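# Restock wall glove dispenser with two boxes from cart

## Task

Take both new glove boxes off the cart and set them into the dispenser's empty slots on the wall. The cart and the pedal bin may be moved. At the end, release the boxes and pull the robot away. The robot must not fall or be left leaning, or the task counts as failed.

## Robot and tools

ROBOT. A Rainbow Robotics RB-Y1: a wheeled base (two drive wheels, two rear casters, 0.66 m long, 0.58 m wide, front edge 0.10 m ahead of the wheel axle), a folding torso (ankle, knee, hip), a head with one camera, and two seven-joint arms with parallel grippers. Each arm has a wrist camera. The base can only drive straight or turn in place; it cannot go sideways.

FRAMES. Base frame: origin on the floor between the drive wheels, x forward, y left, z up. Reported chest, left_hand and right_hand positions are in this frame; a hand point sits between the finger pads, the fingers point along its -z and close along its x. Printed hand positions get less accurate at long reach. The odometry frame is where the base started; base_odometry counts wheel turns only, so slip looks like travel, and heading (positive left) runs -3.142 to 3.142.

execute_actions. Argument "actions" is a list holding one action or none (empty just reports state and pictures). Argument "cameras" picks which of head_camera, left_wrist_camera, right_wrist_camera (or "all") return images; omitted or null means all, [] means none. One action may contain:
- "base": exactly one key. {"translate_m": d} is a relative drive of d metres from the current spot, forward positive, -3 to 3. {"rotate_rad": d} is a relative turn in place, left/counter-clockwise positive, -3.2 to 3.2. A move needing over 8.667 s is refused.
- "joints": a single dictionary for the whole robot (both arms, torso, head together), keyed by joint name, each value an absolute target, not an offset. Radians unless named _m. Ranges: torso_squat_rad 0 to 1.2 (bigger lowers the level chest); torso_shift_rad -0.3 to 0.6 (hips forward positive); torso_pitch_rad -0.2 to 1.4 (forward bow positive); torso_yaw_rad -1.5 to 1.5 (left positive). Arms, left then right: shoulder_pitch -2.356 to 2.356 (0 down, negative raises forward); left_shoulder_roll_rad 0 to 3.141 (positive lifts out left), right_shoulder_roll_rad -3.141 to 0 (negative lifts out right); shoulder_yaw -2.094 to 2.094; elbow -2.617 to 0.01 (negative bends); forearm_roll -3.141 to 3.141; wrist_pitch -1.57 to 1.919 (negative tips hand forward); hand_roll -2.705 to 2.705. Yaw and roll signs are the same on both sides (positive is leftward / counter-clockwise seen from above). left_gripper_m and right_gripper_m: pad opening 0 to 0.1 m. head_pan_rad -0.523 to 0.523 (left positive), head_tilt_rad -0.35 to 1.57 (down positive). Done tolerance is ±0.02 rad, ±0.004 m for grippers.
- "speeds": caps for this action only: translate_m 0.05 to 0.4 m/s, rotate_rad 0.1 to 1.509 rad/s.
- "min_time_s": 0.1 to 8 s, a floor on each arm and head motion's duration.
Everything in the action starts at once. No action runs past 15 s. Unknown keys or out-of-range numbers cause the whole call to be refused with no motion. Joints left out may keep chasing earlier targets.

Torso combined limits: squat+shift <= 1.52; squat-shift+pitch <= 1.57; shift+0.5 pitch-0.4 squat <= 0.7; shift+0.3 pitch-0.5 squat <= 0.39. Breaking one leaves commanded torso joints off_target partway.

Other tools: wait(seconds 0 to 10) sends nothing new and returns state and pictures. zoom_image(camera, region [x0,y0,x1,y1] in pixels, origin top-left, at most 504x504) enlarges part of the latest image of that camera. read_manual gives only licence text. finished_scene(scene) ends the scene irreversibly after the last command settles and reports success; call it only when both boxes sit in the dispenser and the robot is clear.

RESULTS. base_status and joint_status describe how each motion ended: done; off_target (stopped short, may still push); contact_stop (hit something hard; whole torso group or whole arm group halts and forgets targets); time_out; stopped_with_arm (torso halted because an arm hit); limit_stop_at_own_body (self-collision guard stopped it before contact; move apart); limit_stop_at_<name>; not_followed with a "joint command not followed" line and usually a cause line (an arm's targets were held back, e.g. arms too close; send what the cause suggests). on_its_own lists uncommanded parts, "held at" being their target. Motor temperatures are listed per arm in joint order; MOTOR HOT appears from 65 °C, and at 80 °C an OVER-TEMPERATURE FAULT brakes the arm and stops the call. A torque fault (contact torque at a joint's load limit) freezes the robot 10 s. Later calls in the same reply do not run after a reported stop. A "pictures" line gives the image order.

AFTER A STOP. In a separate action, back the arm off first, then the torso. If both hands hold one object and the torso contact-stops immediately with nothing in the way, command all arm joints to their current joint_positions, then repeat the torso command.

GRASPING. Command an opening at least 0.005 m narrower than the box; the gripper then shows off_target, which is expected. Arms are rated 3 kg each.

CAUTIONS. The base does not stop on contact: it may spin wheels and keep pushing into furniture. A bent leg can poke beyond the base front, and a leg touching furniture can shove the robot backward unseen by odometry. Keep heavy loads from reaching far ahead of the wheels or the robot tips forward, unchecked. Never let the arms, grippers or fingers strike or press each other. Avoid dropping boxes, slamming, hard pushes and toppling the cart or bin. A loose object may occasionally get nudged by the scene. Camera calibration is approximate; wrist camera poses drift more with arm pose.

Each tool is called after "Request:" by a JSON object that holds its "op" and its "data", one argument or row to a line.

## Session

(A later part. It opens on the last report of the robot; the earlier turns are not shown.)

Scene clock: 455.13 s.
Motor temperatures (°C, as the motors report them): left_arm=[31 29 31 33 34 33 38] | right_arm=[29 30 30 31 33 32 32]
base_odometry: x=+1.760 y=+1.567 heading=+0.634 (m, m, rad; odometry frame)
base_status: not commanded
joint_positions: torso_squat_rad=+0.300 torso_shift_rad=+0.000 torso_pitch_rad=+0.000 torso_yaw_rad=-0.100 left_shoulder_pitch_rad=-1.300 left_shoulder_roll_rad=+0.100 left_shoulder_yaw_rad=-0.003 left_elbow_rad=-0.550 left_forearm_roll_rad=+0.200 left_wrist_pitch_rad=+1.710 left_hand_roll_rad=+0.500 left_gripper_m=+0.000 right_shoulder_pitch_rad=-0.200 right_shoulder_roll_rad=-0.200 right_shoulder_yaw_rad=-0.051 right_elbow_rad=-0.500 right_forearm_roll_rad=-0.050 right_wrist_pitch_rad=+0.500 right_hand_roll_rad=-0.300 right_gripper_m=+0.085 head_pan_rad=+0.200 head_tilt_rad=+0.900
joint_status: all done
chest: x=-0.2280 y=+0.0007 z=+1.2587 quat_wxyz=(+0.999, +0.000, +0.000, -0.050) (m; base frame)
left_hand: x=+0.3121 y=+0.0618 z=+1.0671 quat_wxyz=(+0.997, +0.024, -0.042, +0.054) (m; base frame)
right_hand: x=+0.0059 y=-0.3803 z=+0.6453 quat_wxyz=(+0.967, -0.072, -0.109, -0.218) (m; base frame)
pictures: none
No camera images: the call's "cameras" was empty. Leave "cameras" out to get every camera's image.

Request:
{"op": "execute_actions", "data": {
  "actions": [
    {"base":{"translate_m":0.32},"joints":{"left_hand_roll_rad":0.4}}
  ],
  "cameras": []
}}

Request:
{"op": "execute_actions", "data": {
  "actions": [
    {"joints":{"torso_squat_rad":0.62,"head_pan_rad":0.0}}
  ],
  "cameras": ["head_camera","left_wrist_camera"]
}}

Scene clock: 463.13 s.
Motor temperatures (°C, as the motors report them): left_arm=[31 29 31 33 34 33 38] | right_arm=[29 30 30 31 33 32 32]
base_odometry: x=+2.018 y=+1.757 heading=+0.633 (m, m, rad; odometry frame)
base_status: done
joint_positions: torso_squat_rad=+0.300 torso_shift_rad=+0.000 torso_pitch_rad=+0.000 torso_yaw_rad=-0.100 left_shoulder_pitch_rad=-1.300 left_shoulder_roll_rad=+0.100 left_shoulder_yaw_rad=-0.003 left_elbow_rad=-0.550 left_forearm_roll_rad=+0.200 left_wrist_pitch_rad=+1.710 left_hand_roll_rad=+0.400 left_gripper_m=+0.000 right_shoulder_pitch_rad=-0.200 right_shoulder_roll_rad=-0.200 right_shoulder_yaw_rad=-0.051 right_elbow_rad=-0.500 right_forearm_roll_rad=-0.050 right_wrist_pitch_rad=+0.500 right_hand_roll_rad=-0.300 right_gripper_m=+0.085 head_pan_rad=+0.200 head_tilt_rad=+0.900
joint_status: all done
chest: x=-0.2279 y=+0.0007 z=+1.2587 quat_wxyz=(+0.999, +0.000, +0.000, -0.050) (m; base frame)
left_hand: x=+0.3121 y=+0.0619 z=+1.0671 quat_wxyz=(+0.999, +0.026, -0.041, +0.004) (m; base frame)
right_hand: x=+0.0059 y=-0.3803 z=+0.6453 quat_wxyz=(+0.967, -0.072, -0.109, -0.218) (m; base frame)
pictures: none
No camera images: the call's "cameras" was empty. Leave "cameras" out to get every camera's image.

Scene clock: 465.07 s.
Motor temperatures (°C, as the motors report them): left_arm=[31 29 31 33 34 33 38] | right_arm=[28 30 30 31 33 32 32]
base_odometry: x=+2.018 y=+1.757 heading=+0.633 (m, m, rad; odometry frame)
base_status: not commanded
joint_positions: torso_squat_rad=+0.620 torso_shift_rad=+0.000 torso_pitch_rad=+0.000 torso_yaw_rad=-0.100 left_shoulder_pitch_rad=-1.300 left_shoulder_roll_rad=+0.100 left_shoulder_yaw_rad=-0.003 left_elbow_rad=-0.550 left_forearm_roll_rad=+0.200 left_wrist_pitch_rad=+1.710 left_hand_roll_rad=+0.400 left_gripper_m=+0.000 right_shoulder_pitch_rad=-0.200 right_shoulder_roll_rad=-0.200 right_shoulder_yaw_rad=-0.051 right_elbow_rad=-0.500 right_forearm_roll_rad=-0.050 right_wrist_pitch_rad=+0.500 right_hand_roll_rad=-0.300 right_gripper_m=+0.085 head_pan_rad=+0.000 head_tilt_rad=+0.900
joint_status: all done
chest: x=-0.2281 y=+0.0006 z=+1.1597 quat_wxyz=(+0.999, +0.000, +0.000, -0.050) (m; base frame)
left_hand: x=+0.3120 y=+0.0618 z=+0.9683 quat_wxyz=(+0.999, +0.026, -0.041, +0.004) (m; base frame)
right_hand: x=+0.0060 y=-0.3804 z=+0.5464 quat_wxyz=(+0.967, -0.072, -0.109, -0.218) (m; base frame)
pictures: head_camera, left_wrist_camera
camera_calibration (this result's frames):
head_camera: T_world_to_cam=[[-0.134928, -0.990115, 0.0383039, -0.0827886], [-0.794837, 0.0850729, -0.600829, 0.719801], [0.591631, -0.111514, -0.798459, 1.15103], [0, 0, 0, 1]] pos_world=[-0.120032, -0.0148494, 1.3547]
left_wrist_camera: T_world_to_cam=[[0.995688, -0.0037196, 0.0926947, -0.400071], [-0.0608468, -0.780431, 0.622275, -0.510358], [0.0700272, -0.625231, -0.777291, 0.859514], [0, 0, 0, 1]] pos_world=[0.307103, 0.137608, 1.02276]
Images, in order (width x height): head_camera 896x504, left_wrist_camera 644x364.

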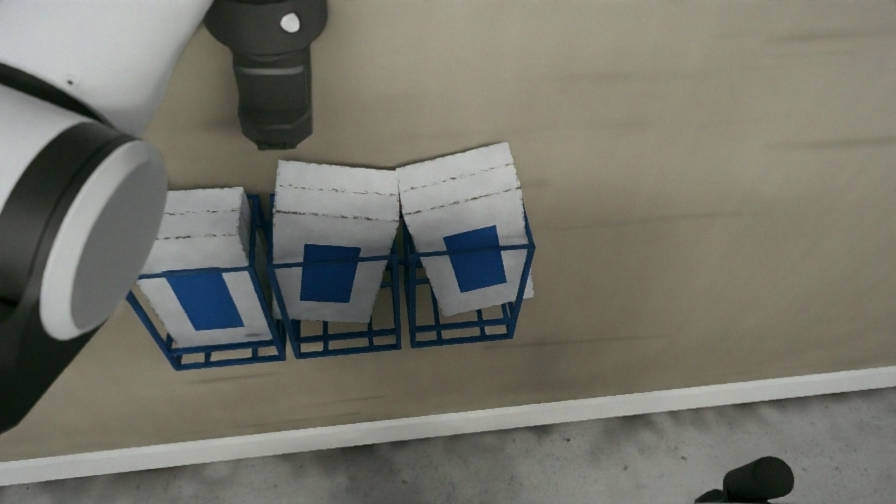

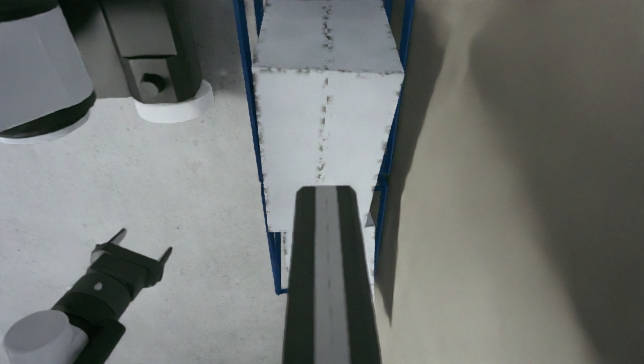

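Request:
{"op": "execute_actions", "data": {
  "actions": [
    {"joints":{"torso_yaw_rad":-0.04,"left_hand_roll_rad":0.34}}
  ],
  "cameras": []
}}

Request:
{"op": "execute_actions", "data": {
  "actions": [
    {"joints":{"torso_squat_rad":0.77}}
  ],
  "cameras": ["head_camera","left_wrist_camera"]
}}

Scene clock: 474.53 s.
Motor temperatures (°C, as the motors report them): left_arm=[31 29 31 33 34 33 38] | right_arm=[28 30 30 31 33 32 32]
base_odometry: x=+2.018 y=+1.757 heading=+0.633 (m, m, rad; odometry frame)
base_status: not commanded
joint_positions: torso_squat_rad=+0.620 torso_shift_rad=+0.000 torso_pitch_rad=+0.000 torso_yaw_rad=-0.040 left_shoulder_pitch_rad=-1.300 left_shoulder_roll_rad=+0.100 left_shoulder_yaw_rad=-0.003 left_elbow_rad=-0.550 left_forearm_roll_rad=+0.200 left_wrist_pitch_rad=+1.710 left_hand_roll_rad=+0.340 left_gripper_m=+0.000 right_shoulder_pitch_rad=-0.200 right_shoulder_roll_rad=-0.200 right_shoulder_yaw_rad=-0.051 right_elbow_rad=-0.500 right_forearm_roll_rad=-0.050 right_wrist_pitch_rad=+0.500 right_hand_roll_rad=-0.300 right_gripper_m=+0.085 head_pan_rad=+0.000 head_tilt_rad=+0.900
joint_status: all done
chest: x=-0.2281 y=+0.0006 z=+1.1597 quat_wxyz=(+1.000, +0.000, +0.000, -0.020) (m; base frame)
left_hand: x=+0.3074 y=+0.0941 z=+0.9683 quat_wxyz=(+0.999, +0.028, -0.040, +0.004) (m; base frame)
right_hand: x=+0.0284 y=-0.3656 z=+0.5464 quat_wxyz=(+0.973, -0.069, -0.111, -0.189) (m; base frame)
pictures: none
No camera images: the call's "cameras" was empty. Leave "cameras" out to get every camera's image.

Scene clock: 475.83 s.
Motor temperatures (°C, as the motors report them): left_arm=[31 29 31 33 34 33 38] | right_arm=[28 30 30 31 33 32 32]
base_odometry: x=+2.018 y=+1.757 heading=+0.633 (m, m, rad; odometry frame)
base_status: not commanded
joint_positions: torso_squat_rad=+0.770 torso_shift_rad=+0.000 torso_pitch_rad=+0.000 torso_yaw_rad=-0.040 left_shoulder_pitch_rad=-1.300 left_shoulder_roll_rad=+0.100 left_shoulder_yaw_rad=-0.003 left_elbow_rad=-0.550 left_forearm_roll_rad=+0.200 left_wrist_pitch_rad=+1.710 left_hand_roll_rad=+0.340 left_gripper_m=+0.000 right_shoulder_pitch_rad=-0.200 right_shoulder_roll_rad=-0.200 right_shoulder_yaw_rad=-0.051 right_elbow_rad=-0.500 right_forearm_roll_rad=-0.050 right_wrist_pitch_rad=+0.500 right_hand_roll_rad=-0.300 right_gripper_m=+0.085 head_pan_rad=+0.000 head_tilt_rad=+0.900
joint_status: all done
chest: x=-0.2281 y=+0.0005 z=+1.0925 quat_wxyz=(+1.000, +0.000, +0.000, -0.020) (m; base frame)
left_hand: x=+0.3074 y=+0.0940 z=+0.9012 quat_wxyz=(+0.999, +0.028, -0.040, +0.004) (m; base frame)
right_hand: x=+0.0284 y=-0.3657 z=+0.4792 quat_wxyz=(+0.973, -0.069, -0.111, -0.189) (m; base frame)
pictures: head_camera, left_wrist_camera
camera_calibration (this result's frames):
head_camera: T_world_to_cam=[[-0.0752849, -0.996425, 0.0383222, -0.0666861], [-0.798525, 0.0372256, -0.60081, 0.678611], [0.597236, -0.0758331, -0.798473, 1.09866], [0, 0, 0, 1]] pos_world=[-0.11929, -0.00839472, 1.28752]
left_wrist_camera: T_world_to_cam=[[0.995982, -0.00377953, 0.0894733, -0.386308], [-0.0585503, -0.783471, 0.618664, -0.440821], [0.0677614, -0.621417, -0.780544, 0.831075], [0, 0, 0, 1]] pos_world=[0.302631, 0.169614, 0.955975]
Images, in order (width x height): head_camera 896x504, left_wrist_camera 644x364.

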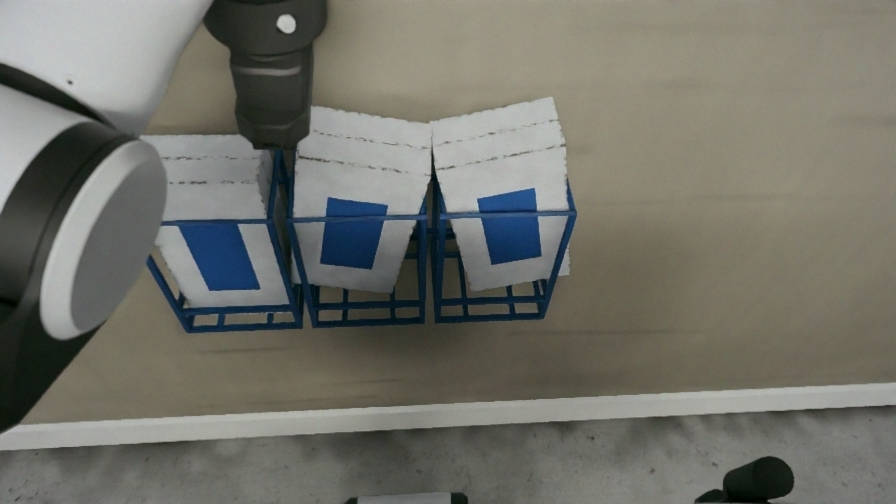

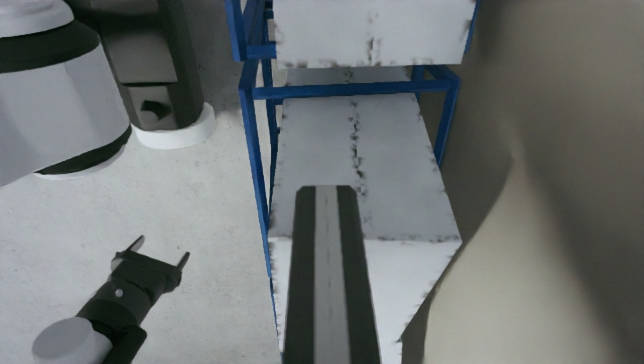

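Request:
{"op": "execute_actions", "data": {
  "actions": [
    {"joints":{"torso_squat_rad":0.62}}
  ],
  "cameras": []
}}

Request:
{"op": "execute_actions", "data": {
  "actions": [
    {"joints":{"torso_yaw_rad":-0.135,"left_hand_roll_rad":0.43}}
  ],
  "cameras": []
}}

Request:
{"op": "execute_actions", "data": {
  "actions": [
    {"joints":{"torso_squat_rad":0.77}}
  ],
  "cameras": ["head_camera","left_wrist_camera"]
}}

Scene clock: 482.50 s.
Motor temperatures (°C, as the motors report them): left_arm=[31 29 31 33 34 33 38] | right_arm=[28 30 30 31 33 32 32]
base_odometry: x=+2.018 y=+1.757 heading=+0.633 (m, m, rad; odometry frame)
base_status: not commanded
joint_positions: torso_squat_rad=+0.620 torso_shift_rad=+0.000 torso_pitch_rad=+0.000 torso_yaw_rad=-0.040 left_shoulder_pitch_rad=-1.300 left_shoulder_roll_rad=+0.100 left_shoulder_yaw_rad=-0.003 left_elbow_rad=-0.550 left_forearm_roll_rad=+0.200 left_wrist_pitch_rad=+1.710 left_hand_roll_rad=+0.340 left_gripper_m=+0.000 right_shoulder_pitch_rad=-0.200 right_shoulder_roll_rad=-0.200 right_shoulder_yaw_rad=-0.051 right_elbow_rad=-0.500 right_forearm_roll_rad=-0.050 right_wrist_pitch_rad=+0.500 right_hand_roll_rad=-0.300 right_gripper_m=+0.085 head_pan_rad=+0.000 head_tilt_rad=+0.900
joint_status: all done
chest: x=-0.2280 y=+0.0006 z=+1.1596 quat_wxyz=(+1.000, +0.000, +0.000, -0.020) (m; base frame)
left_hand: x=+0.3075 y=+0.0941 z=+0.9681 quat_wxyz=(+0.999, +0.028, -0.040, +0.004) (m; base frame)
right_hand: x=+0.0283 y=-0.3656 z=+0.5463 quat_wxyz=(+0.973, -0.069, -0.111, -0.189) (m; base frame)
pictures: none
No camera images: the call's "cameras" was empty. Leave "cameras" out to get every camera's image.

Scene clock: 483.63 s.
Motor temperatures (°C, as the motors report them): left_arm=[31 29 31 33 34 33 38] | right_arm=[28 30 30 31 33 32 32]
base_odometry: x=+2.018 y=+1.757 heading=+0.633 (m, m, rad; odometry frame)
base_status: not commanded
joint_positions: torso_squat_rad=+0.620 torso_shift_rad=+0.000 torso_pitch_rad=+0.000 torso_yaw_rad=-0.135 left_shoulder_pitch_rad=-1.300 left_shoulder_roll_rad=+0.100 left_shoulder_yaw_rad=-0.003 left_elbow_rad=-0.550 left_forearm_roll_rad=+0.200 left_wrist_pitch_rad=+1.710 left_hand_roll_rad=+0.430 left_gripper_m=+0.000 right_shoulder_pitch_rad=-0.200 right_shoulder_roll_rad=-0.200 right_shoulder_yaw_rad=-0.051 right_elbow_rad=-0.500 right_forearm_roll_rad=-0.050 right_wrist_pitch_rad=+0.500 right_hand_roll_rad=-0.300 right_gripper_m=+0.085 head_pan_rad=+0.000 head_tilt_rad=+0.900
joint_status: all done
chest: x=-0.2280 y=+0.0006 z=+1.1596 quat_wxyz=(+0.998, +0.000, +0.000, -0.067) (m; base frame)
left_hand: x=+0.3139 y=+0.0428 z=+0.9681 quat_wxyz=(+0.999, +0.024, -0.042, +0.001) (m; base frame)
right_hand: x=-0.0075 y=-0.3883 z=+0.5463 quat_wxyz=(+0.963, -0.074, -0.108, -0.235) (m; base frame)
pictures: none
No camera images: the call's "cameras" was empty. Leave "cameras" out to get every camera's image.

Scene clock: 484.93 s.
Motor temperatures (°C, as the motors report them): left_arm=[31 29 31 33 34 33 38] | right_arm=[28 30 30 31 33 32 32]
base_odometry: x=+2.018 y=+1.757 heading=+0.633 (m, m, rad; odometry frame)
base_status: not commanded
joint_positions: torso_squat_rad=+0.770 torso_shift_rad=+0.000 torso_pitch_rad=+0.000 torso_yaw_rad=-0.135 left_shoulder_pitch_rad=-1.300 left_shoulder_roll_rad=+0.100 left_shoulder_yaw_rad=-0.003 left_elbow_rad=-0.550 left_forearm_roll_rad=+0.200 left_wrist_pitch_rad=+1.710 left_hand_roll_rad=+0.430 left_gripper_m=+0.000 right_shoulder_pitch_rad=-0.200 right_shoulder_roll_rad=-0.200 right_shoulder_yaw_rad=-0.051 right_elbow_rad=-0.500 right_forearm_roll_rad=-0.050 right_wrist_pitch_rad=+0.500 right_hand_roll_rad=-0.300 right_gripper_m=+0.085 head_pan_rad=+0.000 head_tilt_rad=+0.900
joint_status: all done
chest: x=-0.2281 y=+0.0005 z=+1.0925 quat_wxyz=(+0.998, +0.000, +0.000, -0.067) (m; base frame)
left_hand: x=+0.3138 y=+0.0428 z=+0.9012 quat_wxyz=(+0.999, +0.024, -0.042, +0.001) (m; base frame)
right_hand: x=-0.0075 y=-0.3884 z=+0.4792 quat_wxyz=(+0.963, -0.074, -0.108, -0.235) (m; base frame)
pictures: head_camera, left_wrist_camera
camera_calibration (this result's frames):
head_camera: T_world_to_cam=[[-0.169457, -0.984794, 0.0382761, -0.0881386], [-0.791372, 0.112821, -0.600834, 0.680222], [0.587379, -0.132106, -0.798457, 1.09643], [0, 0, 0, 1]] pos_world=[-0.120644, -0.0186976, 1.28752]
left_wrist_camera: T_world_to_cam=[[0.995507, -0.00873874, 0.0942846, -0.396895], [-0.0659428, -0.778558, 0.624098, -0.483414], [0.0679522, -0.627512, -0.775636, 0.794581], [0, 0, 0, 1]] pos_world=[0.309241, 0.118775, 0.955425]
Images, in order (width x height): head_camera 896x504, left_wrist_camera 644x364.

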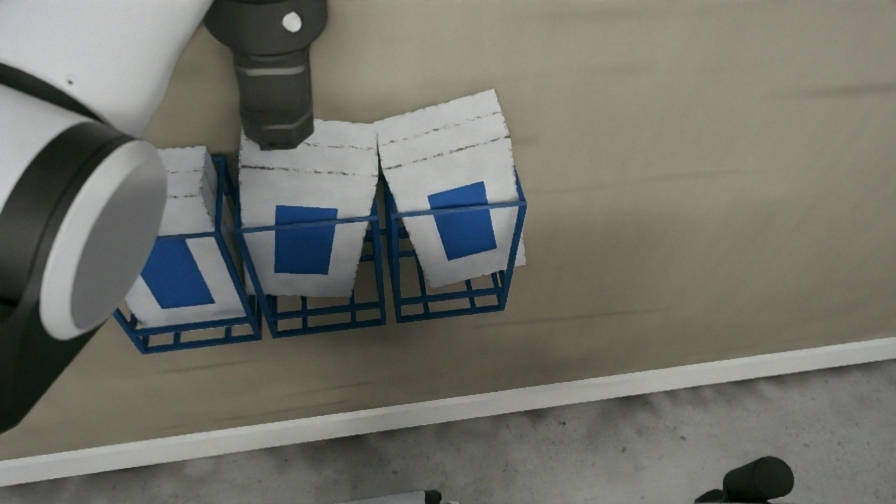

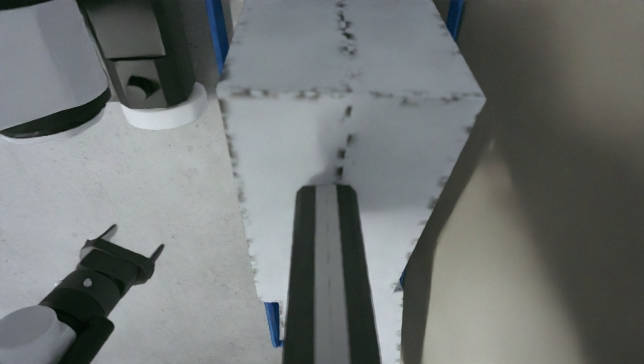

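On top now. Press further.

Request:
{"op": "execute_actions", "data": {
  "actions": [
    {"joints":{"torso_squat_rad":0.81}}
  ],
  "cameras": ["head_camera"]
}}

Scene clock: 487.87 s.
Motor temperatures (°C, as the motors report them): left_arm=[31 29 31 33 34 33 38] | right_arm=[28 30 30 31 33 32 32]
base_odometry: x=+2.018 y=+1.757 heading=+0.633 (m, m, rad; odometry frame)
base_status: not commanded
joint_positions: torso_squat_rad=+0.810 torso_shift_rad=-0.001 torso_pitch_rad=-0.002 torso_yaw_rad=-0.135 left_shoulder_pitch_rad=-1.305 left_shoulder_roll_rad=+0.101 left_shoulder_yaw_rad=-0.003 left_elbow_rad=-0.553 left_forearm_roll_rad=+0.200 left_wrist_pitch_rad=+1.710 left_hand_roll_rad=+0.430 left_gripper_m=+0.000 right_shoulder_pitch_rad=-0.200 right_shoulder_roll_rad=-0.200 right_shoulder_yaw_rad=-0.051 right_elbow_rad=-0.500 right_forearm_roll_rad=-0.050 right_wrist_pitch_rad=+0.500 right_hand_roll_rad=-0.300 right_gripper_m=+0.085 head_pan_rad=+0.000 head_tilt_rad=+0.900
joint_status: all done
chest: x=-0.2287 y=+0.0005 z=+1.0725 quat_wxyz=(+0.998, +0.000, -0.001, -0.067) (m; base frame)
left_hand: x=+0.3148 y=+0.0418 z=+0.8849 quat_wxyz=(+0.999, +0.024, -0.046, +0.001) (m; base frame)
right_hand: x=-0.0073 y=-0.3884 z=+0.4595 quat_wxyz=(+0.963, -0.074, -0.109, -0.235) (m; base frame)
pictures: head_camera
camera_calibration (this result's frames):
head_camera: T_world_to_cam=[[-0.169504, -0.984794, 0.0380624, -0.0872782], [-0.790618, 0.112821, -0.601826, 0.669001], [0.588381, -0.132105, -0.797719, 1.0803], [0, 0, 0, 1]] pos_world=[-0.121498, -0.018716, 1.26772]
Images, in order (width x height): head_camera 896x504.

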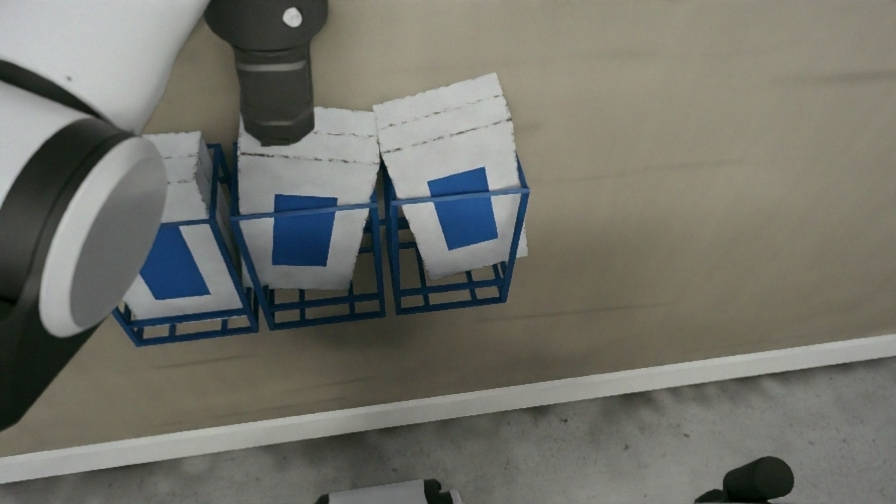

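Request:
{"op": "execute_actions", "data": {
  "actions": [
    {"joints":{"torso_squat_rad":0.55}}
  ],
  "cameras": []
}}

Request:
{"op": "execute_actions", "data": {
  "actions": [
    {"base":{"translate_m":-0.02},"joints":{"left_forearm_roll_rad":0.03,"left_hand_roll_rad":0.5,"torso_yaw_rad":-0.235,"left_gripper_m":0.09,"head_pan_rad":0.2}}
  ],
  "cameras": []
}}

Request:
{"op": "execute_actions", "data": {
  "actions": [
    {"joints":{"torso_squat_rad":0.82}}
  ],
  "cameras": ["head_camera","left_wrist_camera"]
}}

Scene clock: 504.43 s.
Motor temperatures (°C, as the motors report them): left_arm=[30 29 31 32 34 33 38] | right_arm=[28 30 30 31 33 32 32]
base_odometry: x=+2.018 y=+1.757 heading=+0.633 (m, m, rad; odometry frame)
base_status: not commanded
joint_positions: torso_squat_rad=+0.550 torso_shift_rad=+0.000 torso_pitch_rad=+0.000 torso_yaw_rad=-0.135 left_shoulder_pitch_rad=-1.301 left_shoulder_roll_rad=+0.100 left_shoulder_yaw_rad=-0.003 left_elbow_rad=-0.550 left_forearm_roll_rad=+0.200 left_wrist_pitch_rad=+1.710 left_hand_roll_rad=+0.430 left_gripper_m=+0.000 right_shoulder_pitch_rad=-0.200 right_shoulder_roll_rad=-0.200 right_shoulder_yaw_rad=-0.051 right_elbow_rad=-0.500 right_forearm_roll_rad=-0.050 right_wrist_pitch_rad=+0.500 right_hand_roll_rad=-0.300 right_gripper_m=+0.085 head_pan_rad=+0.000 head_tilt_rad=+0.900
joint_status: all done
chest: x=-0.2280 y=+0.0006 z=+1.1867 quat_wxyz=(+0.998, +0.000, +0.000, -0.067) (m; base frame)
left_hand: x=+0.3141 y=+0.0429 z=+0.9955 quat_wxyz=(+0.999, +0.024, -0.042, +0.001) (m; base frame)
right_hand: x=-0.0075 y=-0.3883 z=+0.5733 quat_wxyz=(+0.963, -0.074, -0.108, -0.235) (m; base frame)
pictures: none
No camera images: the call's "cameras" was empty. Leave "cameras" out to get every camera's image.

Scene clock: 505.80 s.
Motor temperatures (°C, as the motors report them): left_arm=[30 29 31 32 34 33 38] | right_arm=[28 30 30 31 33 32 32]
base_odometry: x=+2.002 y=+1.745 heading=+0.632 (m, m, rad; odometry frame)
base_status: done
joint_positions: torso_squat_rad=+0.550 torso_shift_rad=+0.000 torso_pitch_rad=+0.000 torso_yaw_rad=-0.235 left_shoulder_pitch_rad=-1.301 left_shoulder_roll_rad=+0.100 left_shoulder_yaw_rad=-0.003 left_elbow_rad=-0.550 left_forearm_roll_rad=+0.030 left_wrist_pitch_rad=+1.710 left_hand_roll_rad=+0.500 left_gripper_m=+0.090 right_shoulder_pitch_rad=-0.200 right_shoulder_roll_rad=-0.200 right_shoulder_yaw_rad=-0.051 right_elbow_rad=-0.500 right_forearm_roll_rad=-0.050 right_wrist_pitch_rad=+0.500 right_hand_roll_rad=-0.300 right_gripper_m=+0.085 head_pan_rad=+0.200 head_tilt_rad=+0.900
joint_status: all done
chest: x=-0.2282 y=+0.0006 z=+1.1867 quat_wxyz=(+0.993, +0.000, +0.000, -0.117) (m; base frame)
left_hand: x=+0.3340 y=+0.0219 z=+1.0018 quat_wxyz=(+0.992, +0.093, -0.086, +0.000) (m; base frame)
right_hand: x=-0.0475 y=-0.4084 z=+0.5734 quat_wxyz=(+0.950, -0.079, -0.104, -0.283) (m; base frame)
pictures: none
No camera images: the call's "cameras" was empty. Leave "cameras" out to get every camera's image.

Scene clock: 507.50 s.
Motor temperatures (°C, as the motors report them): left_arm=[30 29 31 32 34 33 38] | right_arm=[28 30 30 31 33 32 32]
base_odometry: x=+2.002 y=+1.745 heading=+0.632 (m, m, rad; odometry frame)
base_status: not commanded
joint_positions: torso_squat_rad=+0.820 torso_shift_rad=+0.000 torso_pitch_rad=+0.000 torso_yaw_rad=-0.235 left_shoulder_pitch_rad=-1.301 left_shoulder_roll_rad=+0.100 left_shoulder_yaw_rad=-0.003 left_elbow_rad=-0.550 left_forearm_roll_rad=+0.030 left_wrist_pitch_rad=+1.710 left_hand_roll_rad=+0.500 left_gripper_m=+0.090 right_shoulder_pitch_rad=-0.200 right_shoulder_roll_rad=-0.200 right_shoulder_yaw_rad=-0.051 right_elbow_rad=-0.500 right_forearm_roll_rad=-0.050 right_wrist_pitch_rad=+0.500 right_hand_roll_rad=-0.300 right_gripper_m=+0.085 head_pan_rad=+0.200 head_tilt_rad=+0.900
joint_status: all done
chest: x=-0.2281 y=+0.0005 z=+1.0675 quat_wxyz=(+0.993, +0.000, +0.000, -0.117) (m; base frame)
left_hand: x=+0.3340 y=+0.0218 z=+0.8826 quat_wxyz=(+0.992, +0.093, -0.086, +0.000) (m; base frame)
right_hand: x=-0.0474 y=-0.4085 z=+0.4542 quat_wxyz=(+0.950, -0.079, -0.104, -0.283) (m; base frame)
pictures: head_camera, left_wrist_camera
camera_calibration (this result's frames):
head_camera: T_world_to_cam=[[-0.0703523, -0.996787, 0.0382956, -0.0689969], [-0.798687, 0.0332875, -0.600825, 0.663243], [0.597619, -0.0728556, -0.798463, 1.07882], [0, 0, 0, 1]] pos_world=[-0.119856, -0.0122546, 1.26254]
left_wrist_camera: T_world_to_cam=[[0.983635, -0.0254311, 0.17837, -0.485308], [-0.113372, -0.856794, 0.503041, -0.362419], [0.140034, -0.515031, -0.845656, 0.80092], [0, 0, 0, 1]] pos_world=[0.324122, 0.089638, 0.946179]
Images, in order (width x height): head_camera 896x504, left_wrist_camera 644x364.

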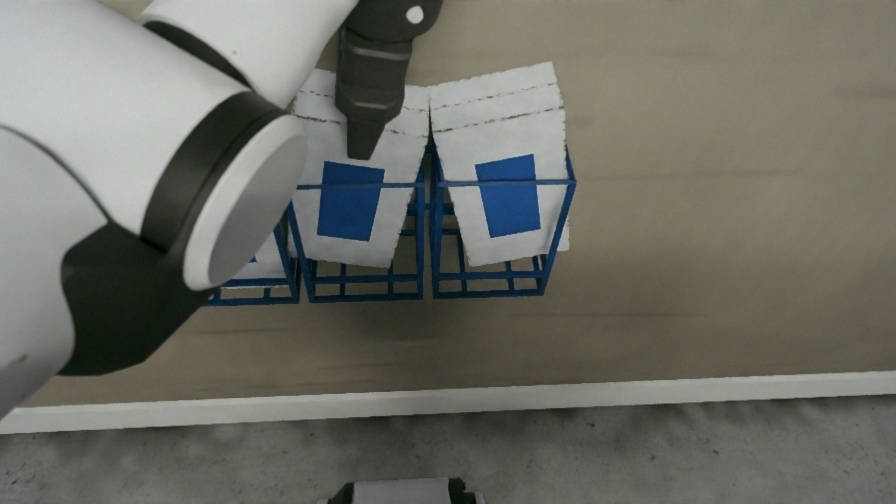

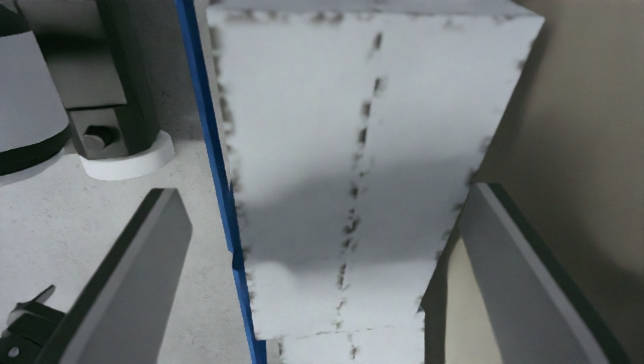

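Request:
{"op": "execute_actions", "data": {
  "actions": [
    {"joints":{"torso_squat_rad":0.85}}
  ],
  "cameras": []
}}

Request:
{"op": "execute_actions", "data": {
  "actions": [
    {"joints":{"left_gripper_m":0.04}}
  ],
  "cameras": []
}}

Request:
{"op": "execute_actions", "data": {
  "actions": [
    {"joints":{"torso_squat_rad":0.3}}
  ],
  "cameras": ["head_camera"]
}}

Scene clock: 513.87 s.
Motor temperatures (°C, as the motors report them): left_arm=[30 29 31 32 34 33 38] | right_arm=[28 30 30 31 33 32 32]
base_odometry: x=+2.002 y=+1.745 heading=+0.632 (m, m, rad; odometry frame)
base_status: not commanded
joint_positions: torso_squat_rad=+0.850 torso_shift_rad=+0.000 torso_pitch_rad=+0.000 torso_yaw_rad=-0.235 left_shoulder_pitch_rad=-1.300 left_shoulder_roll_rad=+0.100 left_shoulder_yaw_rad=-0.003 left_elbow_rad=-0.550 left_forearm_roll_rad=+0.030 left_wrist_pitch_rad=+1.710 left_hand_roll_rad=+0.500 left_gripper_m=+0.090 right_shoulder_pitch_rad=-0.200 right_shoulder_roll_rad=-0.200 right_shoulder_yaw_rad=-0.051 right_elbow_rad=-0.500 right_forearm_roll_rad=-0.050 right_wrist_pitch_rad=+0.500 right_hand_roll_rad=-0.300 right_gripper_m=+0.085 head_pan_rad=+0.200 head_tilt_rad=+0.900
joint_status: all done
chest: x=-0.2281 y=+0.0005 z=+1.0519 quat_wxyz=(+0.993, +0.000, +0.000, -0.117) (m; base frame)
left_hand: x=+0.3340 y=+0.0218 z=+0.8670 quat_wxyz=(+0.992, +0.093, -0.086, +0.000) (m; base frame)
right_hand: x=-0.0474 y=-0.4085 z=+0.4386 quat_wxyz=(+0.950, -0.079, -0.104, -0.283) (m; base frame)
pictures: none
No camera images: the call's "cameras" was empty. Leave "cameras" out to get every camera's image.

Scene clock: 514.87 s.
Motor temperatures (°C, as the motors report them): left_arm=[30 29 31 32 34 33 38] | right_arm=[28 30 30 31 33 32 32]
base_odometry: x=+2.002 y=+1.745 heading=+0.632 (m, m, rad; odometry frame)
base_status: not commanded
joint_positions: torso_squat_rad=+0.850 torso_shift_rad=+0.000 torso_pitch_rad=+0.000 torso_yaw_rad=-0.235 left_shoulder_pitch_rad=-1.300 left_shoulder_roll_rad=+0.100 left_shoulder_yaw_rad=-0.003 left_elbow_rad=-0.550 left_forearm_roll_rad=+0.030 left_wrist_pitch_rad=+1.710 left_hand_roll_rad=+0.500 left_gripper_m=+0.059 right_shoulder_pitch_rad=-0.200 right_shoulder_roll_rad=-0.200 right_shoulder_yaw_rad=-0.051 right_elbow_rad=-0.500 right_forearm_roll_rad=-0.050 right_wrist_pitch_rad=+0.500 right_hand_roll_rad=-0.300 right_gripper_m=+0.085 head_pan_rad=+0.200 head_tilt_rad=+0.900
joint_status: left_gripper_m off_target (ended at +0.059, target +0.040)
chest: x=-0.2281 y=+0.0005 z=+1.0519 quat_wxyz=(+0.993, +0.000, +0.000, -0.117) (m; base frame)
left_hand: x=+0.3340 y=+0.0218 z=+0.8670 quat_wxyz=(+0.992, +0.093, -0.086, +0.000) (m; base frame)
right_hand: x=-0.0474 y=-0.4085 z=+0.4386 quat_wxyz=(+0.950, -0.079, -0.104, -0.283) (m; base frame)
pictures: none
No camera images: the call's "cameras" was empty. Leave "cameras" out to get every camera's image.

Scene clock: 517.57 s.
Motor temperatures (°C, as the motors report them): left_arm=[30 29 31 33 34 33 38] | right_arm=[28 30 30 31 33 32 32]
base_odometry: x=+2.002 y=+1.745 heading=+0.632 (m, m, rad; odometry frame)
base_status: not commanded
joint_positions: torso_squat_rad=+0.300 torso_shift_rad=+0.000 torso_pitch_rad=+0.000 torso_yaw_rad=-0.235 left_shoulder_pitch_rad=-1.300 left_shoulder_roll_rad=+0.100 left_shoulder_yaw_rad=-0.003 left_elbow_rad=-0.550 left_forearm_roll_rad=+0.030 left_wrist_pitch_rad=+1.710 left_hand_roll_rad=+0.500 left_gripper_m=+0.059 right_shoulder_pitch_rad=-0.200 right_shoulder_roll_rad=-0.200 right_shoulder_yaw_rad=-0.051 right_elbow_rad=-0.500 right_forearm_roll_rad=-0.050 right_wrist_pitch_rad=+0.500 right_hand_roll_rad=-0.300 right_gripper_m=+0.085 head_pan_rad=+0.200 head_tilt_rad=+0.900
joint_status: all done
chest: x=-0.2279 y=+0.0007 z=+1.2587 quat_wxyz=(+0.993, +0.000, +0.000, -0.117) (m; base frame)
left_hand: x=+0.3340 y=+0.0222 z=+1.0730 quat_wxyz=(+0.992, +0.093, -0.085, +0.000) (m; base frame)
right_hand: x=-0.0475 y=-0.4083 z=+0.6452 quat_wxyz=(+0.950, -0.080, -0.104, -0.283) (m; base frame)
pictures: head_camera
camera_calibration (this result's frames):
head_camera: T_world_to_cam=[[-0.07033, -0.996787, 0.0383359, -0.0761735], [-0.799031, 0.0332872, -0.600367, 0.777666], [0.597162, -0.0728554, -0.798805, 1.23164], [0, 0, 0, 1]] pos_world=[-0.119465, -0.0120837, 1.45364]
Images, in order (width x height): head_camera 896x504.

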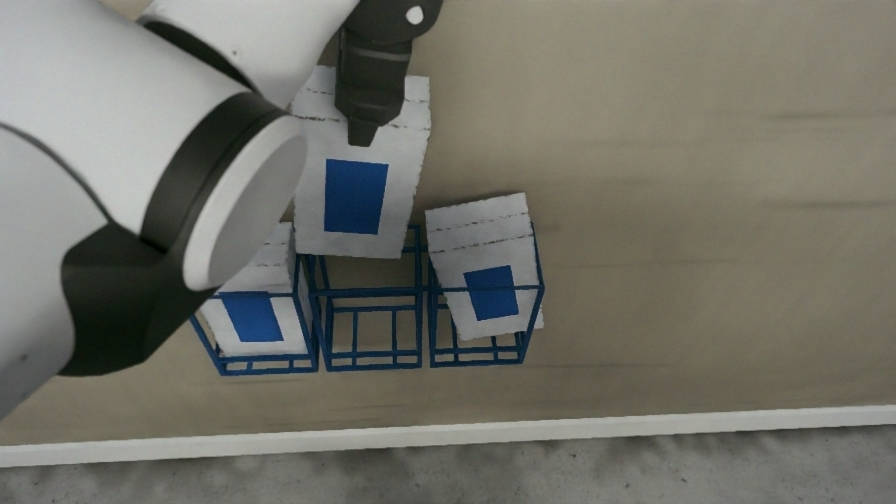

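Request:
{"op": "execute_actions", "data": {
  "actions": [
    {"joints":{"torso_squat_rad":0.15,"left_forearm_roll_rad":0.15,"left_hand_roll_rad":0.45,"torso_yaw_rad":-0.19}}
  ],
  "cameras": ["head_camera"]
}}

Scene clock: 524.73 s.
Motor temperatures (°C, as the motors report them): left_arm=[30 29 31 33 34 33 38] | right_arm=[28 30 30 31 33 32 32]
base_odometry: x=+2.002 y=+1.745 heading=+0.632 (m, m, rad; odometry frame)
base_status: not commanded
joint_positions: torso_squat_rad=+0.150 torso_shift_rad=+0.000 torso_pitch_rad=+0.000 torso_yaw_rad=-0.190 left_shoulder_pitch_rad=-1.300 left_shoulder_roll_rad=+0.100 left_shoulder_yaw_rad=-0.003 left_elbow_rad=-0.550 left_forearm_roll_rad=+0.150 left_wrist_pitch_rad=+1.710 left_hand_roll_rad=+0.450 left_gripper_m=+0.059 right_shoulder_pitch_rad=-0.200 right_shoulder_roll_rad=-0.200 right_shoulder_yaw_rad=-0.051 right_elbow_rad=-0.500 right_forearm_roll_rad=-0.050 right_wrist_pitch_rad=+0.500 right_hand_roll_rad=-0.300 right_gripper_m=+0.085 head_pan_rad=+0.200 head_tilt_rad=+0.900
joint_status: all done
chest: x=-0.2279 y=+0.0007 z=+1.2821 quat_wxyz=(+0.995, +0.000, +0.000, -0.095) (m; base frame)
left_hand: x=+0.3205 y=+0.0232 z=+1.0913 quat_wxyz=(+0.997, +0.045, -0.054, -0.012) (m; base frame)
right_hand: x=-0.0293 y=-0.3998 z=+0.6686 quat_wxyz=(+0.956, -0.077, -0.106, -0.261) (m; base frame)
pictures: head_camera
camera_calibration (this result's frames):
head_camera: T_world_to_cam=[[-0.0255139, -0.99894, 0.0383259, -0.0668222], [-0.799728, -0.00260776, -0.600357, 0.791574], [0.59982, -0.0459678, -0.798813, 1.25093], [0, 0, 0, 1]] pos_world=[-0.118995, -0.00718455, 1.47705]
Images, in order (width x height): head_camera 896x504.

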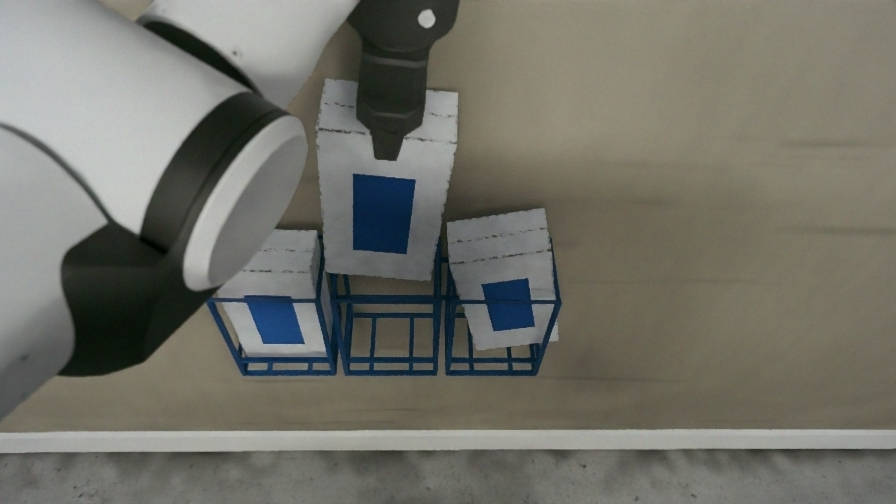

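Request:
{"op": "execute_actions", "data": {
  "actions": [
    {"joints":{"left_forearm_roll_rad":0.24,"left_hand_roll_rad":0.41,"torso_yaw_rad":-0.15,"left_wrist_pitch_rad":1.67}}
  ],
  "cameras": ["head_camera"]
}}

Scene clock: 532.77 s.
Motor temperatures (°C, as the motors report them): left_arm=[31 29 31 33 34 33 38] | right_arm=[28 30 30 31 33 32 32]
base_odometry: x=+2.002 y=+1.745 heading=+0.632 (m, m, rad; odometry frame)
base_status: not commanded
joint_positions: torso_squat_rad=+0.150 torso_shift_rad=+0.000 torso_pitch_rad=+0.000 torso_yaw_rad=-0.150 left_shoulder_pitch_rad=-1.300 left_shoulder_roll_rad=+0.100 left_shoulder_yaw_rad=-0.003 left_elbow_rad=-0.550 left_forearm_roll_rad=+0.240 left_wrist_pitch_rad=+1.670 left_hand_roll_rad=+0.410 left_gripper_m=+0.059 right_shoulder_pitch_rad=-0.200 right_shoulder_roll_rad=-0.200 right_shoulder_yaw_rad=-0.051 right_elbow_rad=-0.500 right_forearm_roll_rad=-0.050 right_wrist_pitch_rad=+0.500 right_hand_roll_rad=-0.300 right_gripper_m=+0.085 head_pan_rad=+0.200 head_tilt_rad=+0.900
joint_status: all done
chest: x=-0.2279 y=+0.0007 z=+1.2821 quat_wxyz=(+0.997, +0.000, +0.000, -0.075) (m; base frame)
left_hand: x=+0.3187 y=+0.0227 z=+1.0903 quat_wxyz=(+0.998, -0.002, -0.051, -0.020) (m; base frame)
right_hand: x=-0.0134 y=-0.3915 z=+0.6687 quat_wxyz=(+0.961, -0.075, -0.107, -0.242) (m; base frame)
pictures: head_camera
camera_calibration (this result's frames):
head_camera: T_world_to_cam=[[0.0145347, -0.99916, 0.0383272, -0.0576862], [-0.798955, -0.034653, -0.600391, 0.791795], [0.601215, -0.0218952, -0.798787, 1.25122], [0, 0, 0, 1]] pos_world=[-0.118803, -0.00280396, 1.47705]
Images, in order (width x height): head_camera 896x504.

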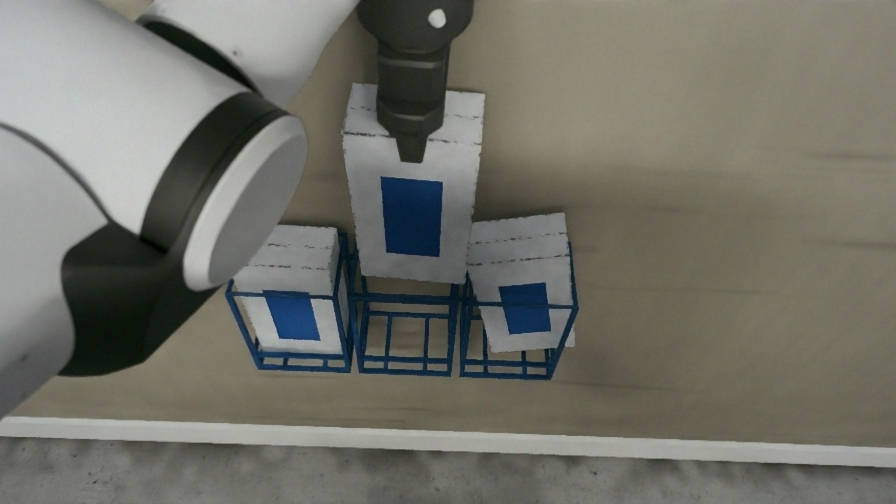

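Request:
{"op": "execute_actions", "data": {
  "actions": [
    {"base":{"translate_m":0.02},"joints":{"left_hand_roll_rad":0.44,"torso_yaw_rad":-0.14},"speeds":{"translate_m":0.05}}
  ],
  "cameras": []
}}

Request:
{"op": "execute_actions", "data": {
  "actions": [
    {"joints":{"torso_squat_rad":0.6}}
  ],
  "cameras": ["head_camera"]
}}

Scene clock: 544.20 s.
Motor temperatures (°C, as the motors report them): left_arm=[31 29 31 33 34 33 38] | right_arm=[28 30 30 31 33 32 32]
base_odometry: x=+2.018 y=+1.757 heading=+0.632 (m, m, rad; odometry frame)
base_status: done
joint_positions: torso_squat_rad=+0.150 torso_shift_rad=+0.000 torso_pitch_rad=+0.000 torso_yaw_rad=-0.140 left_shoulder_pitch_rad=-1.300 left_shoulder_roll_rad=+0.100 left_shoulder_yaw_rad=-0.003 left_elbow_rad=-0.550 left_forearm_roll_rad=+0.240 left_wrist_pitch_rad=+1.670 left_hand_roll_rad=+0.440 left_gripper_m=+0.059 right_shoulder_pitch_rad=-0.200 right_shoulder_roll_rad=-0.200 right_shoulder_yaw_rad=-0.051 right_elbow_rad=-0.500 right_forearm_roll_rad=-0.050 right_wrist_pitch_rad=+0.500 right_hand_roll_rad=-0.300 right_gripper_m=+0.085 head_pan_rad=+0.200 head_tilt_rad=+0.900
joint_status: all done
chest: x=-0.2279 y=+0.0007 z=+1.2821 quat_wxyz=(+0.998, +0.000, +0.000, -0.070) (m; base frame)
left_hand: x=+0.3184 y=+0.0281 z=+1.0903 quat_wxyz=(+0.999, -0.002, -0.051, +0.000) (m; base frame)
right_hand: x=-0.0095 y=-0.3893 z=+0.6687 quat_wxyz=(+0.963, -0.075, -0.108, -0.237) (m; base frame)
pictures: none
No camera images: the call's "cameras" was empty. Leave "cameras" out to get every camera's image.

Scene clock: 547.10 s.
Motor temperatures (°C, as the motors report them): left_arm=[31 29 31 33 34 33 38] | right_arm=[28 30 30 31 33 32 32]
base_odometry: x=+2.018 y=+1.757 heading=+0.632 (m, m, rad; odometry frame)
base_status: not commanded
joint_positions: torso_squat_rad=+0.600 torso_shift_rad=+0.000 torso_pitch_rad=+0.000 torso_yaw_rad=-0.140 left_shoulder_pitch_rad=-1.300 left_shoulder_roll_rad=+0.101 left_shoulder_yaw_rad=-0.003 left_elbow_rad=-0.550 left_forearm_roll_rad=+0.240 left_wrist_pitch_rad=+1.670 left_hand_roll_rad=+0.440 left_gripper_m=+0.063 right_shoulder_pitch_rad=-0.200 right_shoulder_roll_rad=-0.200 right_shoulder_yaw_rad=-0.051 right_elbow_rad=-0.500 right_forearm_roll_rad=-0.050 right_wrist_pitch_rad=+0.500 right_hand_roll_rad=-0.300 right_gripper_m=+0.085 head_pan_rad=+0.200 head_tilt_rad=+0.900
joint_status: all done
chest: x=-0.2280 y=+0.0007 z=+1.1677 quat_wxyz=(+0.998, +0.000, +0.000, -0.070) (m; base frame)
left_hand: x=+0.3186 y=+0.0286 z=+0.9762 quat_wxyz=(+0.999, -0.002, -0.052, +0.001) (m; base frame)
right_hand: x=-0.0095 y=-0.3893 z=+0.5543 quat_wxyz=(+0.963, -0.075, -0.108, -0.237) (m; base frame)
pictures: head_camera
camera_calibration (this result's frames):
head_camera: T_world_to_cam=[[0.0246991, -0.998958, 0.038389, -0.0511092], [-0.798413, -0.0428207, -0.600586, 0.72338], [0.601604, -0.0158163, -0.798638, 1.15981], [0, 0, 0, 1]] pos_world=[-0.118929, -0.00173637, 1.36268]
Images, in order (width x height): head_camera 896x504.

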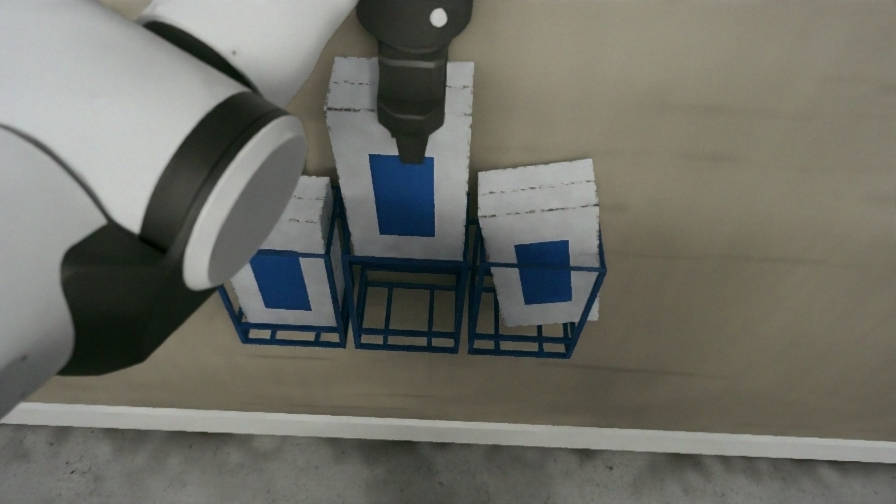

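Request:
{"op": "execute_actions", "data": {
  "actions": [
    {"joints":{"torso_squat_rad":0.35}}
  ],
  "cameras": []
}}

Request:
{"op": "execute_actions", "data": {
  "actions": [
    {"base":{"translate_m":0.012},"joints":{"left_wrist_pitch_rad":1.6},"speeds":{"translate_m":0.05}}
  ],
  "cameras": ["head_camera"]
}}

Request:
{"op": "execute_actions", "data": {
  "actions": [
    {"joints":{"torso_squat_rad":0.62}}
  ],
  "cameras": ["head_camera"]
}}

Scene clock: 554.93 s.
Motor temperatures (°C, as the motors report them): left_arm=[31 29 31 33 34 33 38] | right_arm=[28 30 30 31 33 32 32]
base_odometry: x=+2.018 y=+1.757 heading=+0.632 (m, m, rad; odometry frame)
base_status: not commanded
joint_positions: torso_squat_rad=+0.350 torso_shift_rad=+0.000 torso_pitch_rad=+0.000 torso_yaw_rad=-0.140 left_shoulder_pitch_rad=-1.300 left_shoulder_roll_rad=+0.100 left_shoulder_yaw_rad=-0.003 left_elbow_rad=-0.550 left_forearm_roll_rad=+0.240 left_wrist_pitch_rad=+1.670 left_hand_roll_rad=+0.440 left_gripper_m=+0.063 right_shoulder_pitch_rad=-0.200 right_shoulder_roll_rad=-0.200 right_shoulder_yaw_rad=-0.051 right_elbow_rad=-0.500 right_forearm_roll_rad=-0.050 right_wrist_pitch_rad=+0.500 right_hand_roll_rad=-0.300 right_gripper_m=+0.085 head_pan_rad=+0.200 head_tilt_rad=+0.900
joint_status: all done
chest: x=-0.2279 y=+0.0007 z=+1.2475 quat_wxyz=(+0.998, +0.000, +0.000, -0.070) (m; base frame)
left_hand: x=+0.3185 y=+0.0284 z=+1.0555 quat_wxyz=(+0.999, -0.002, -0.051, +0.000) (m; base frame)
right_hand: x=-0.0096 y=-0.3893 z=+0.6340 quat_wxyz=(+0.963, -0.075, -0.107, -0.237) (m; base frame)
pictures: none
No camera images: the call's "cameras" was empty. Leave "cameras" out to get every camera's image.

Scene clock: 565.13 s.
Motor temperatures (°C, as the motors report them): left_arm=[32 30 31 34 34 47 38] | right_arm=[28 30 30 31 33 32 32]
TORQUE FAULT: left_wrist_pitch_rad reached its load limit. The robot stopped for 10 seconds, dropped its targets and accepts commands again. The stop added 9.1 s to the call and to motion_time.
base_odometry: x=+2.024 y=+1.761 heading=+0.632 (m, m, rad; odometry frame)
base_status: done
joint_positions: torso_squat_rad=+0.350 torso_shift_rad=-0.002 torso_pitch_rad=-0.002 torso_yaw_rad=-0.140 left_shoulder_pitch_rad=-1.296 left_shoulder_roll_rad=+0.096 left_shoulder_yaw_rad=-0.003 left_elbow_rad=-0.546 left_forearm_roll_rad=+0.241 left_wrist_pitch_rad=+1.626 left_hand_roll_rad=+0.440 left_gripper_m=+0.063 right_shoulder_pitch_rad=-0.200 right_shoulder_roll_rad=-0.200 right_shoulder_yaw_rad=-0.051 right_elbow_rad=-0.500 right_forearm_roll_rad=-0.050 right_wrist_pitch_rad=+0.500 right_hand_roll_rad=-0.300 right_gripper_m=+0.085 head_pan_rad=+0.200 head_tilt_rad=+0.900
joint_status: left_wrist_pitch_rad torque_fault (moved -0.044 of -0.070)
on_its_own: left_wrist_pitch_rad is held at +1.622, not at your +1.600, since a torque_fault
chest: x=-0.2298 y=+0.0009 z=+1.2474 quat_wxyz=(+0.998, +0.000, -0.001, -0.070) (m; base frame)
left_hand: x=+0.3235 y=+0.0229 z=+1.0545 quat_wxyz=(+0.998, -0.012, -0.068, -0.001) (m; base frame)
right_hand: x=-0.0095 y=-0.3892 z=+0.6347 quat_wxyz=(+0.963, -0.074, -0.109, -0.237) (m; base frame)
pictures: head_camera
camera_calibration (this result's frames):
head_camera: T_world_to_cam=[[0.0248175, -0.998946, 0.0386226, -0.0541831], [-0.796913, -0.0430951, -0.602555, 0.772643], [0.603584, -0.015825, -0.797142, 1.22317], [0, 0, 0, 1]] pos_world=[-0.121211, -0.00147231, 1.44269]
Images, in order (width x height): head_camera 896x504.

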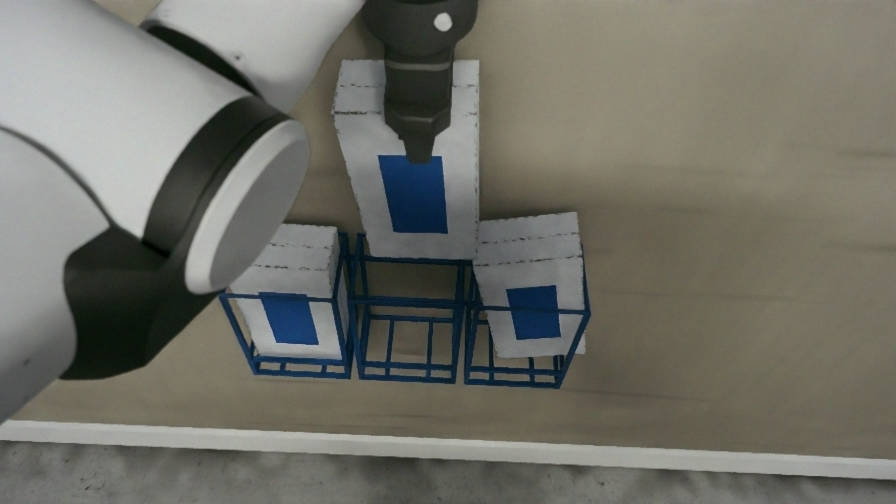

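not run: a stop came earlier in this reply.

Request:
{"op": "execute_actions", "data": {
  "actions": [
    {"base":{"translate_m":-0.03},"speeds":{"translate_m":0.05}}
  ],
  "cameras": []
}}

Request:
{"op": "execute_actions", "data": {
  "actions": [
    {"joints":{"left_wrist_pitch_rad":1.65,"left_shoulder_pitch_rad":-1.3,"left_shoulder_roll_rad":0.1,"left_elbow_rad":-0.55,"torso_squat_rad":0.2,"torso_shift_rad":0,"torso_pitch_rad":0}}
  ],
  "cameras": ["head_camera"]
}}

Scene clock: 574.30 s.
Motor temperatures (°C, as the motors report them): left_arm=[33 30 31 35 34 54 38] | right_arm=[28 30 30 31 33 32 32]
base_odometry: x=+1.999 y=+1.743 heading=+0.633 (m, m, rad; odometry frame)
base_status: done
joint_positions: torso_squat_rad=+0.350 torso_shift_rad=+0.000 torso_pitch_rad=+0.000 torso_yaw_rad=-0.140 left_shoulder_pitch_rad=-1.298 left_shoulder_roll_rad=+0.098 left_shoulder_yaw_rad=-0.003 left_elbow_rad=-0.548 left_forearm_roll_rad=+0.241 left_wrist_pitch_rad=+1.622 left_hand_roll_rad=+0.440 left_gripper_m=+0.063 right_shoulder_pitch_rad=-0.200 right_shoulder_roll_rad=-0.200 right_shoulder_yaw_rad=-0.051 right_elbow_rad=-0.500 right_forearm_roll_rad=-0.050 right_wrist_pitch_rad=+0.500 right_hand_roll_rad=-0.300 right_gripper_m=+0.085 head_pan_rad=+0.200 head_tilt_rad=+0.900
joint_status: not commanded
on_its_own: left_wrist_pitch_rad is held at +1.622, not at your +1.600, since a torque_fault
chest: x=-0.2280 y=+0.0008 z=+1.2475 quat_wxyz=(+0.998, +0.000, +0.000, -0.070) (m; base frame)
left_hand: x=+0.3272 y=+0.0233 z=+1.0553 quat_wxyz=(+0.997, -0.012, -0.071, +0.000) (m; base frame)
right_hand: x=-0.0094 y=-0.3893 z=+0.6342 quat_wxyz=(+0.963, -0.075, -0.108, -0.237) (m; base frame)
pictures: none
No camera images: the call's "cameras" was empty. Leave "cameras" out to get every camera's image.

Scene clock: 575.60 s.
Motor temperatures (°C, as the motors report them): left_arm=[33 30 31 35 34 53 38] | right_arm=[28 30 30 31 33 32 32]
base_odometry: x=+1.999 y=+1.743 heading=+0.633 (m, m, rad; odometry frame)
base_status: not commanded
joint_positions: torso_squat_rad=+0.200 torso_shift_rad=+0.000 torso_pitch_rad=+0.000 torso_yaw_rad=-0.140 left_shoulder_pitch_rad=-1.299 left_shoulder_roll_rad=+0.100 left_shoulder_yaw_rad=-0.003 left_elbow_rad=-0.550 left_forearm_roll_rad=+0.240 left_wrist_pitch_rad=+1.650 left_hand_roll_rad=+0.440 left_gripper_m=+0.063 right_shoulder_pitch_rad=-0.200 right_shoulder_roll_rad=-0.200 right_shoulder_yaw_rad=-0.051 right_elbow_rad=-0.500 right_forearm_roll_rad=-0.050 right_wrist_pitch_rad=+0.500 right_hand_roll_rad=-0.300 right_gripper_m=+0.085 head_pan_rad=+0.200 head_tilt_rad=+0.900
joint_status: all done
chest: x=-0.2279 y=+0.0008 z=+1.2760 quat_wxyz=(+0.998, +0.000, +0.000, -0.070) (m; base frame)
left_hand: x=+0.3224 y=+0.0262 z=+1.0843 quat_wxyz=(+0.998, -0.007, -0.060, +0.000) (m; base frame)
right_hand: x=-0.0094 y=-0.3893 z=+0.6626 quat_wxyz=(+0.963, -0.075, -0.108, -0.237) (m; base frame)
pictures: head_camera
camera_calibration (this result's frames):
head_camera: T_world_to_cam=[[0.0246157, -0.998957, 0.0384696, -0.0552378], [-0.7986, -0.0427975, -0.600339, 0.788182], [0.601359, -0.015944, -0.79882, 1.2464], [0, 0, 0, 1]] pos_world=[-0.118735, -0.0015753, 1.47095]
Images, in order (width x height): head_camera 896x504.

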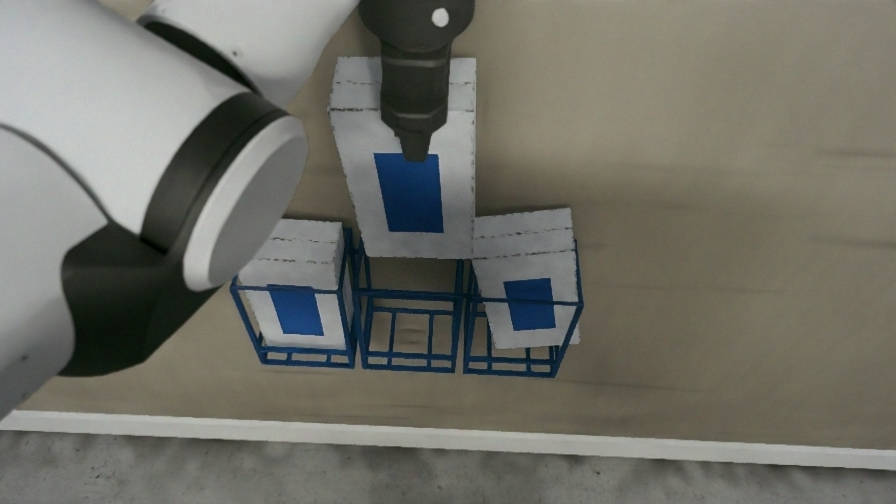

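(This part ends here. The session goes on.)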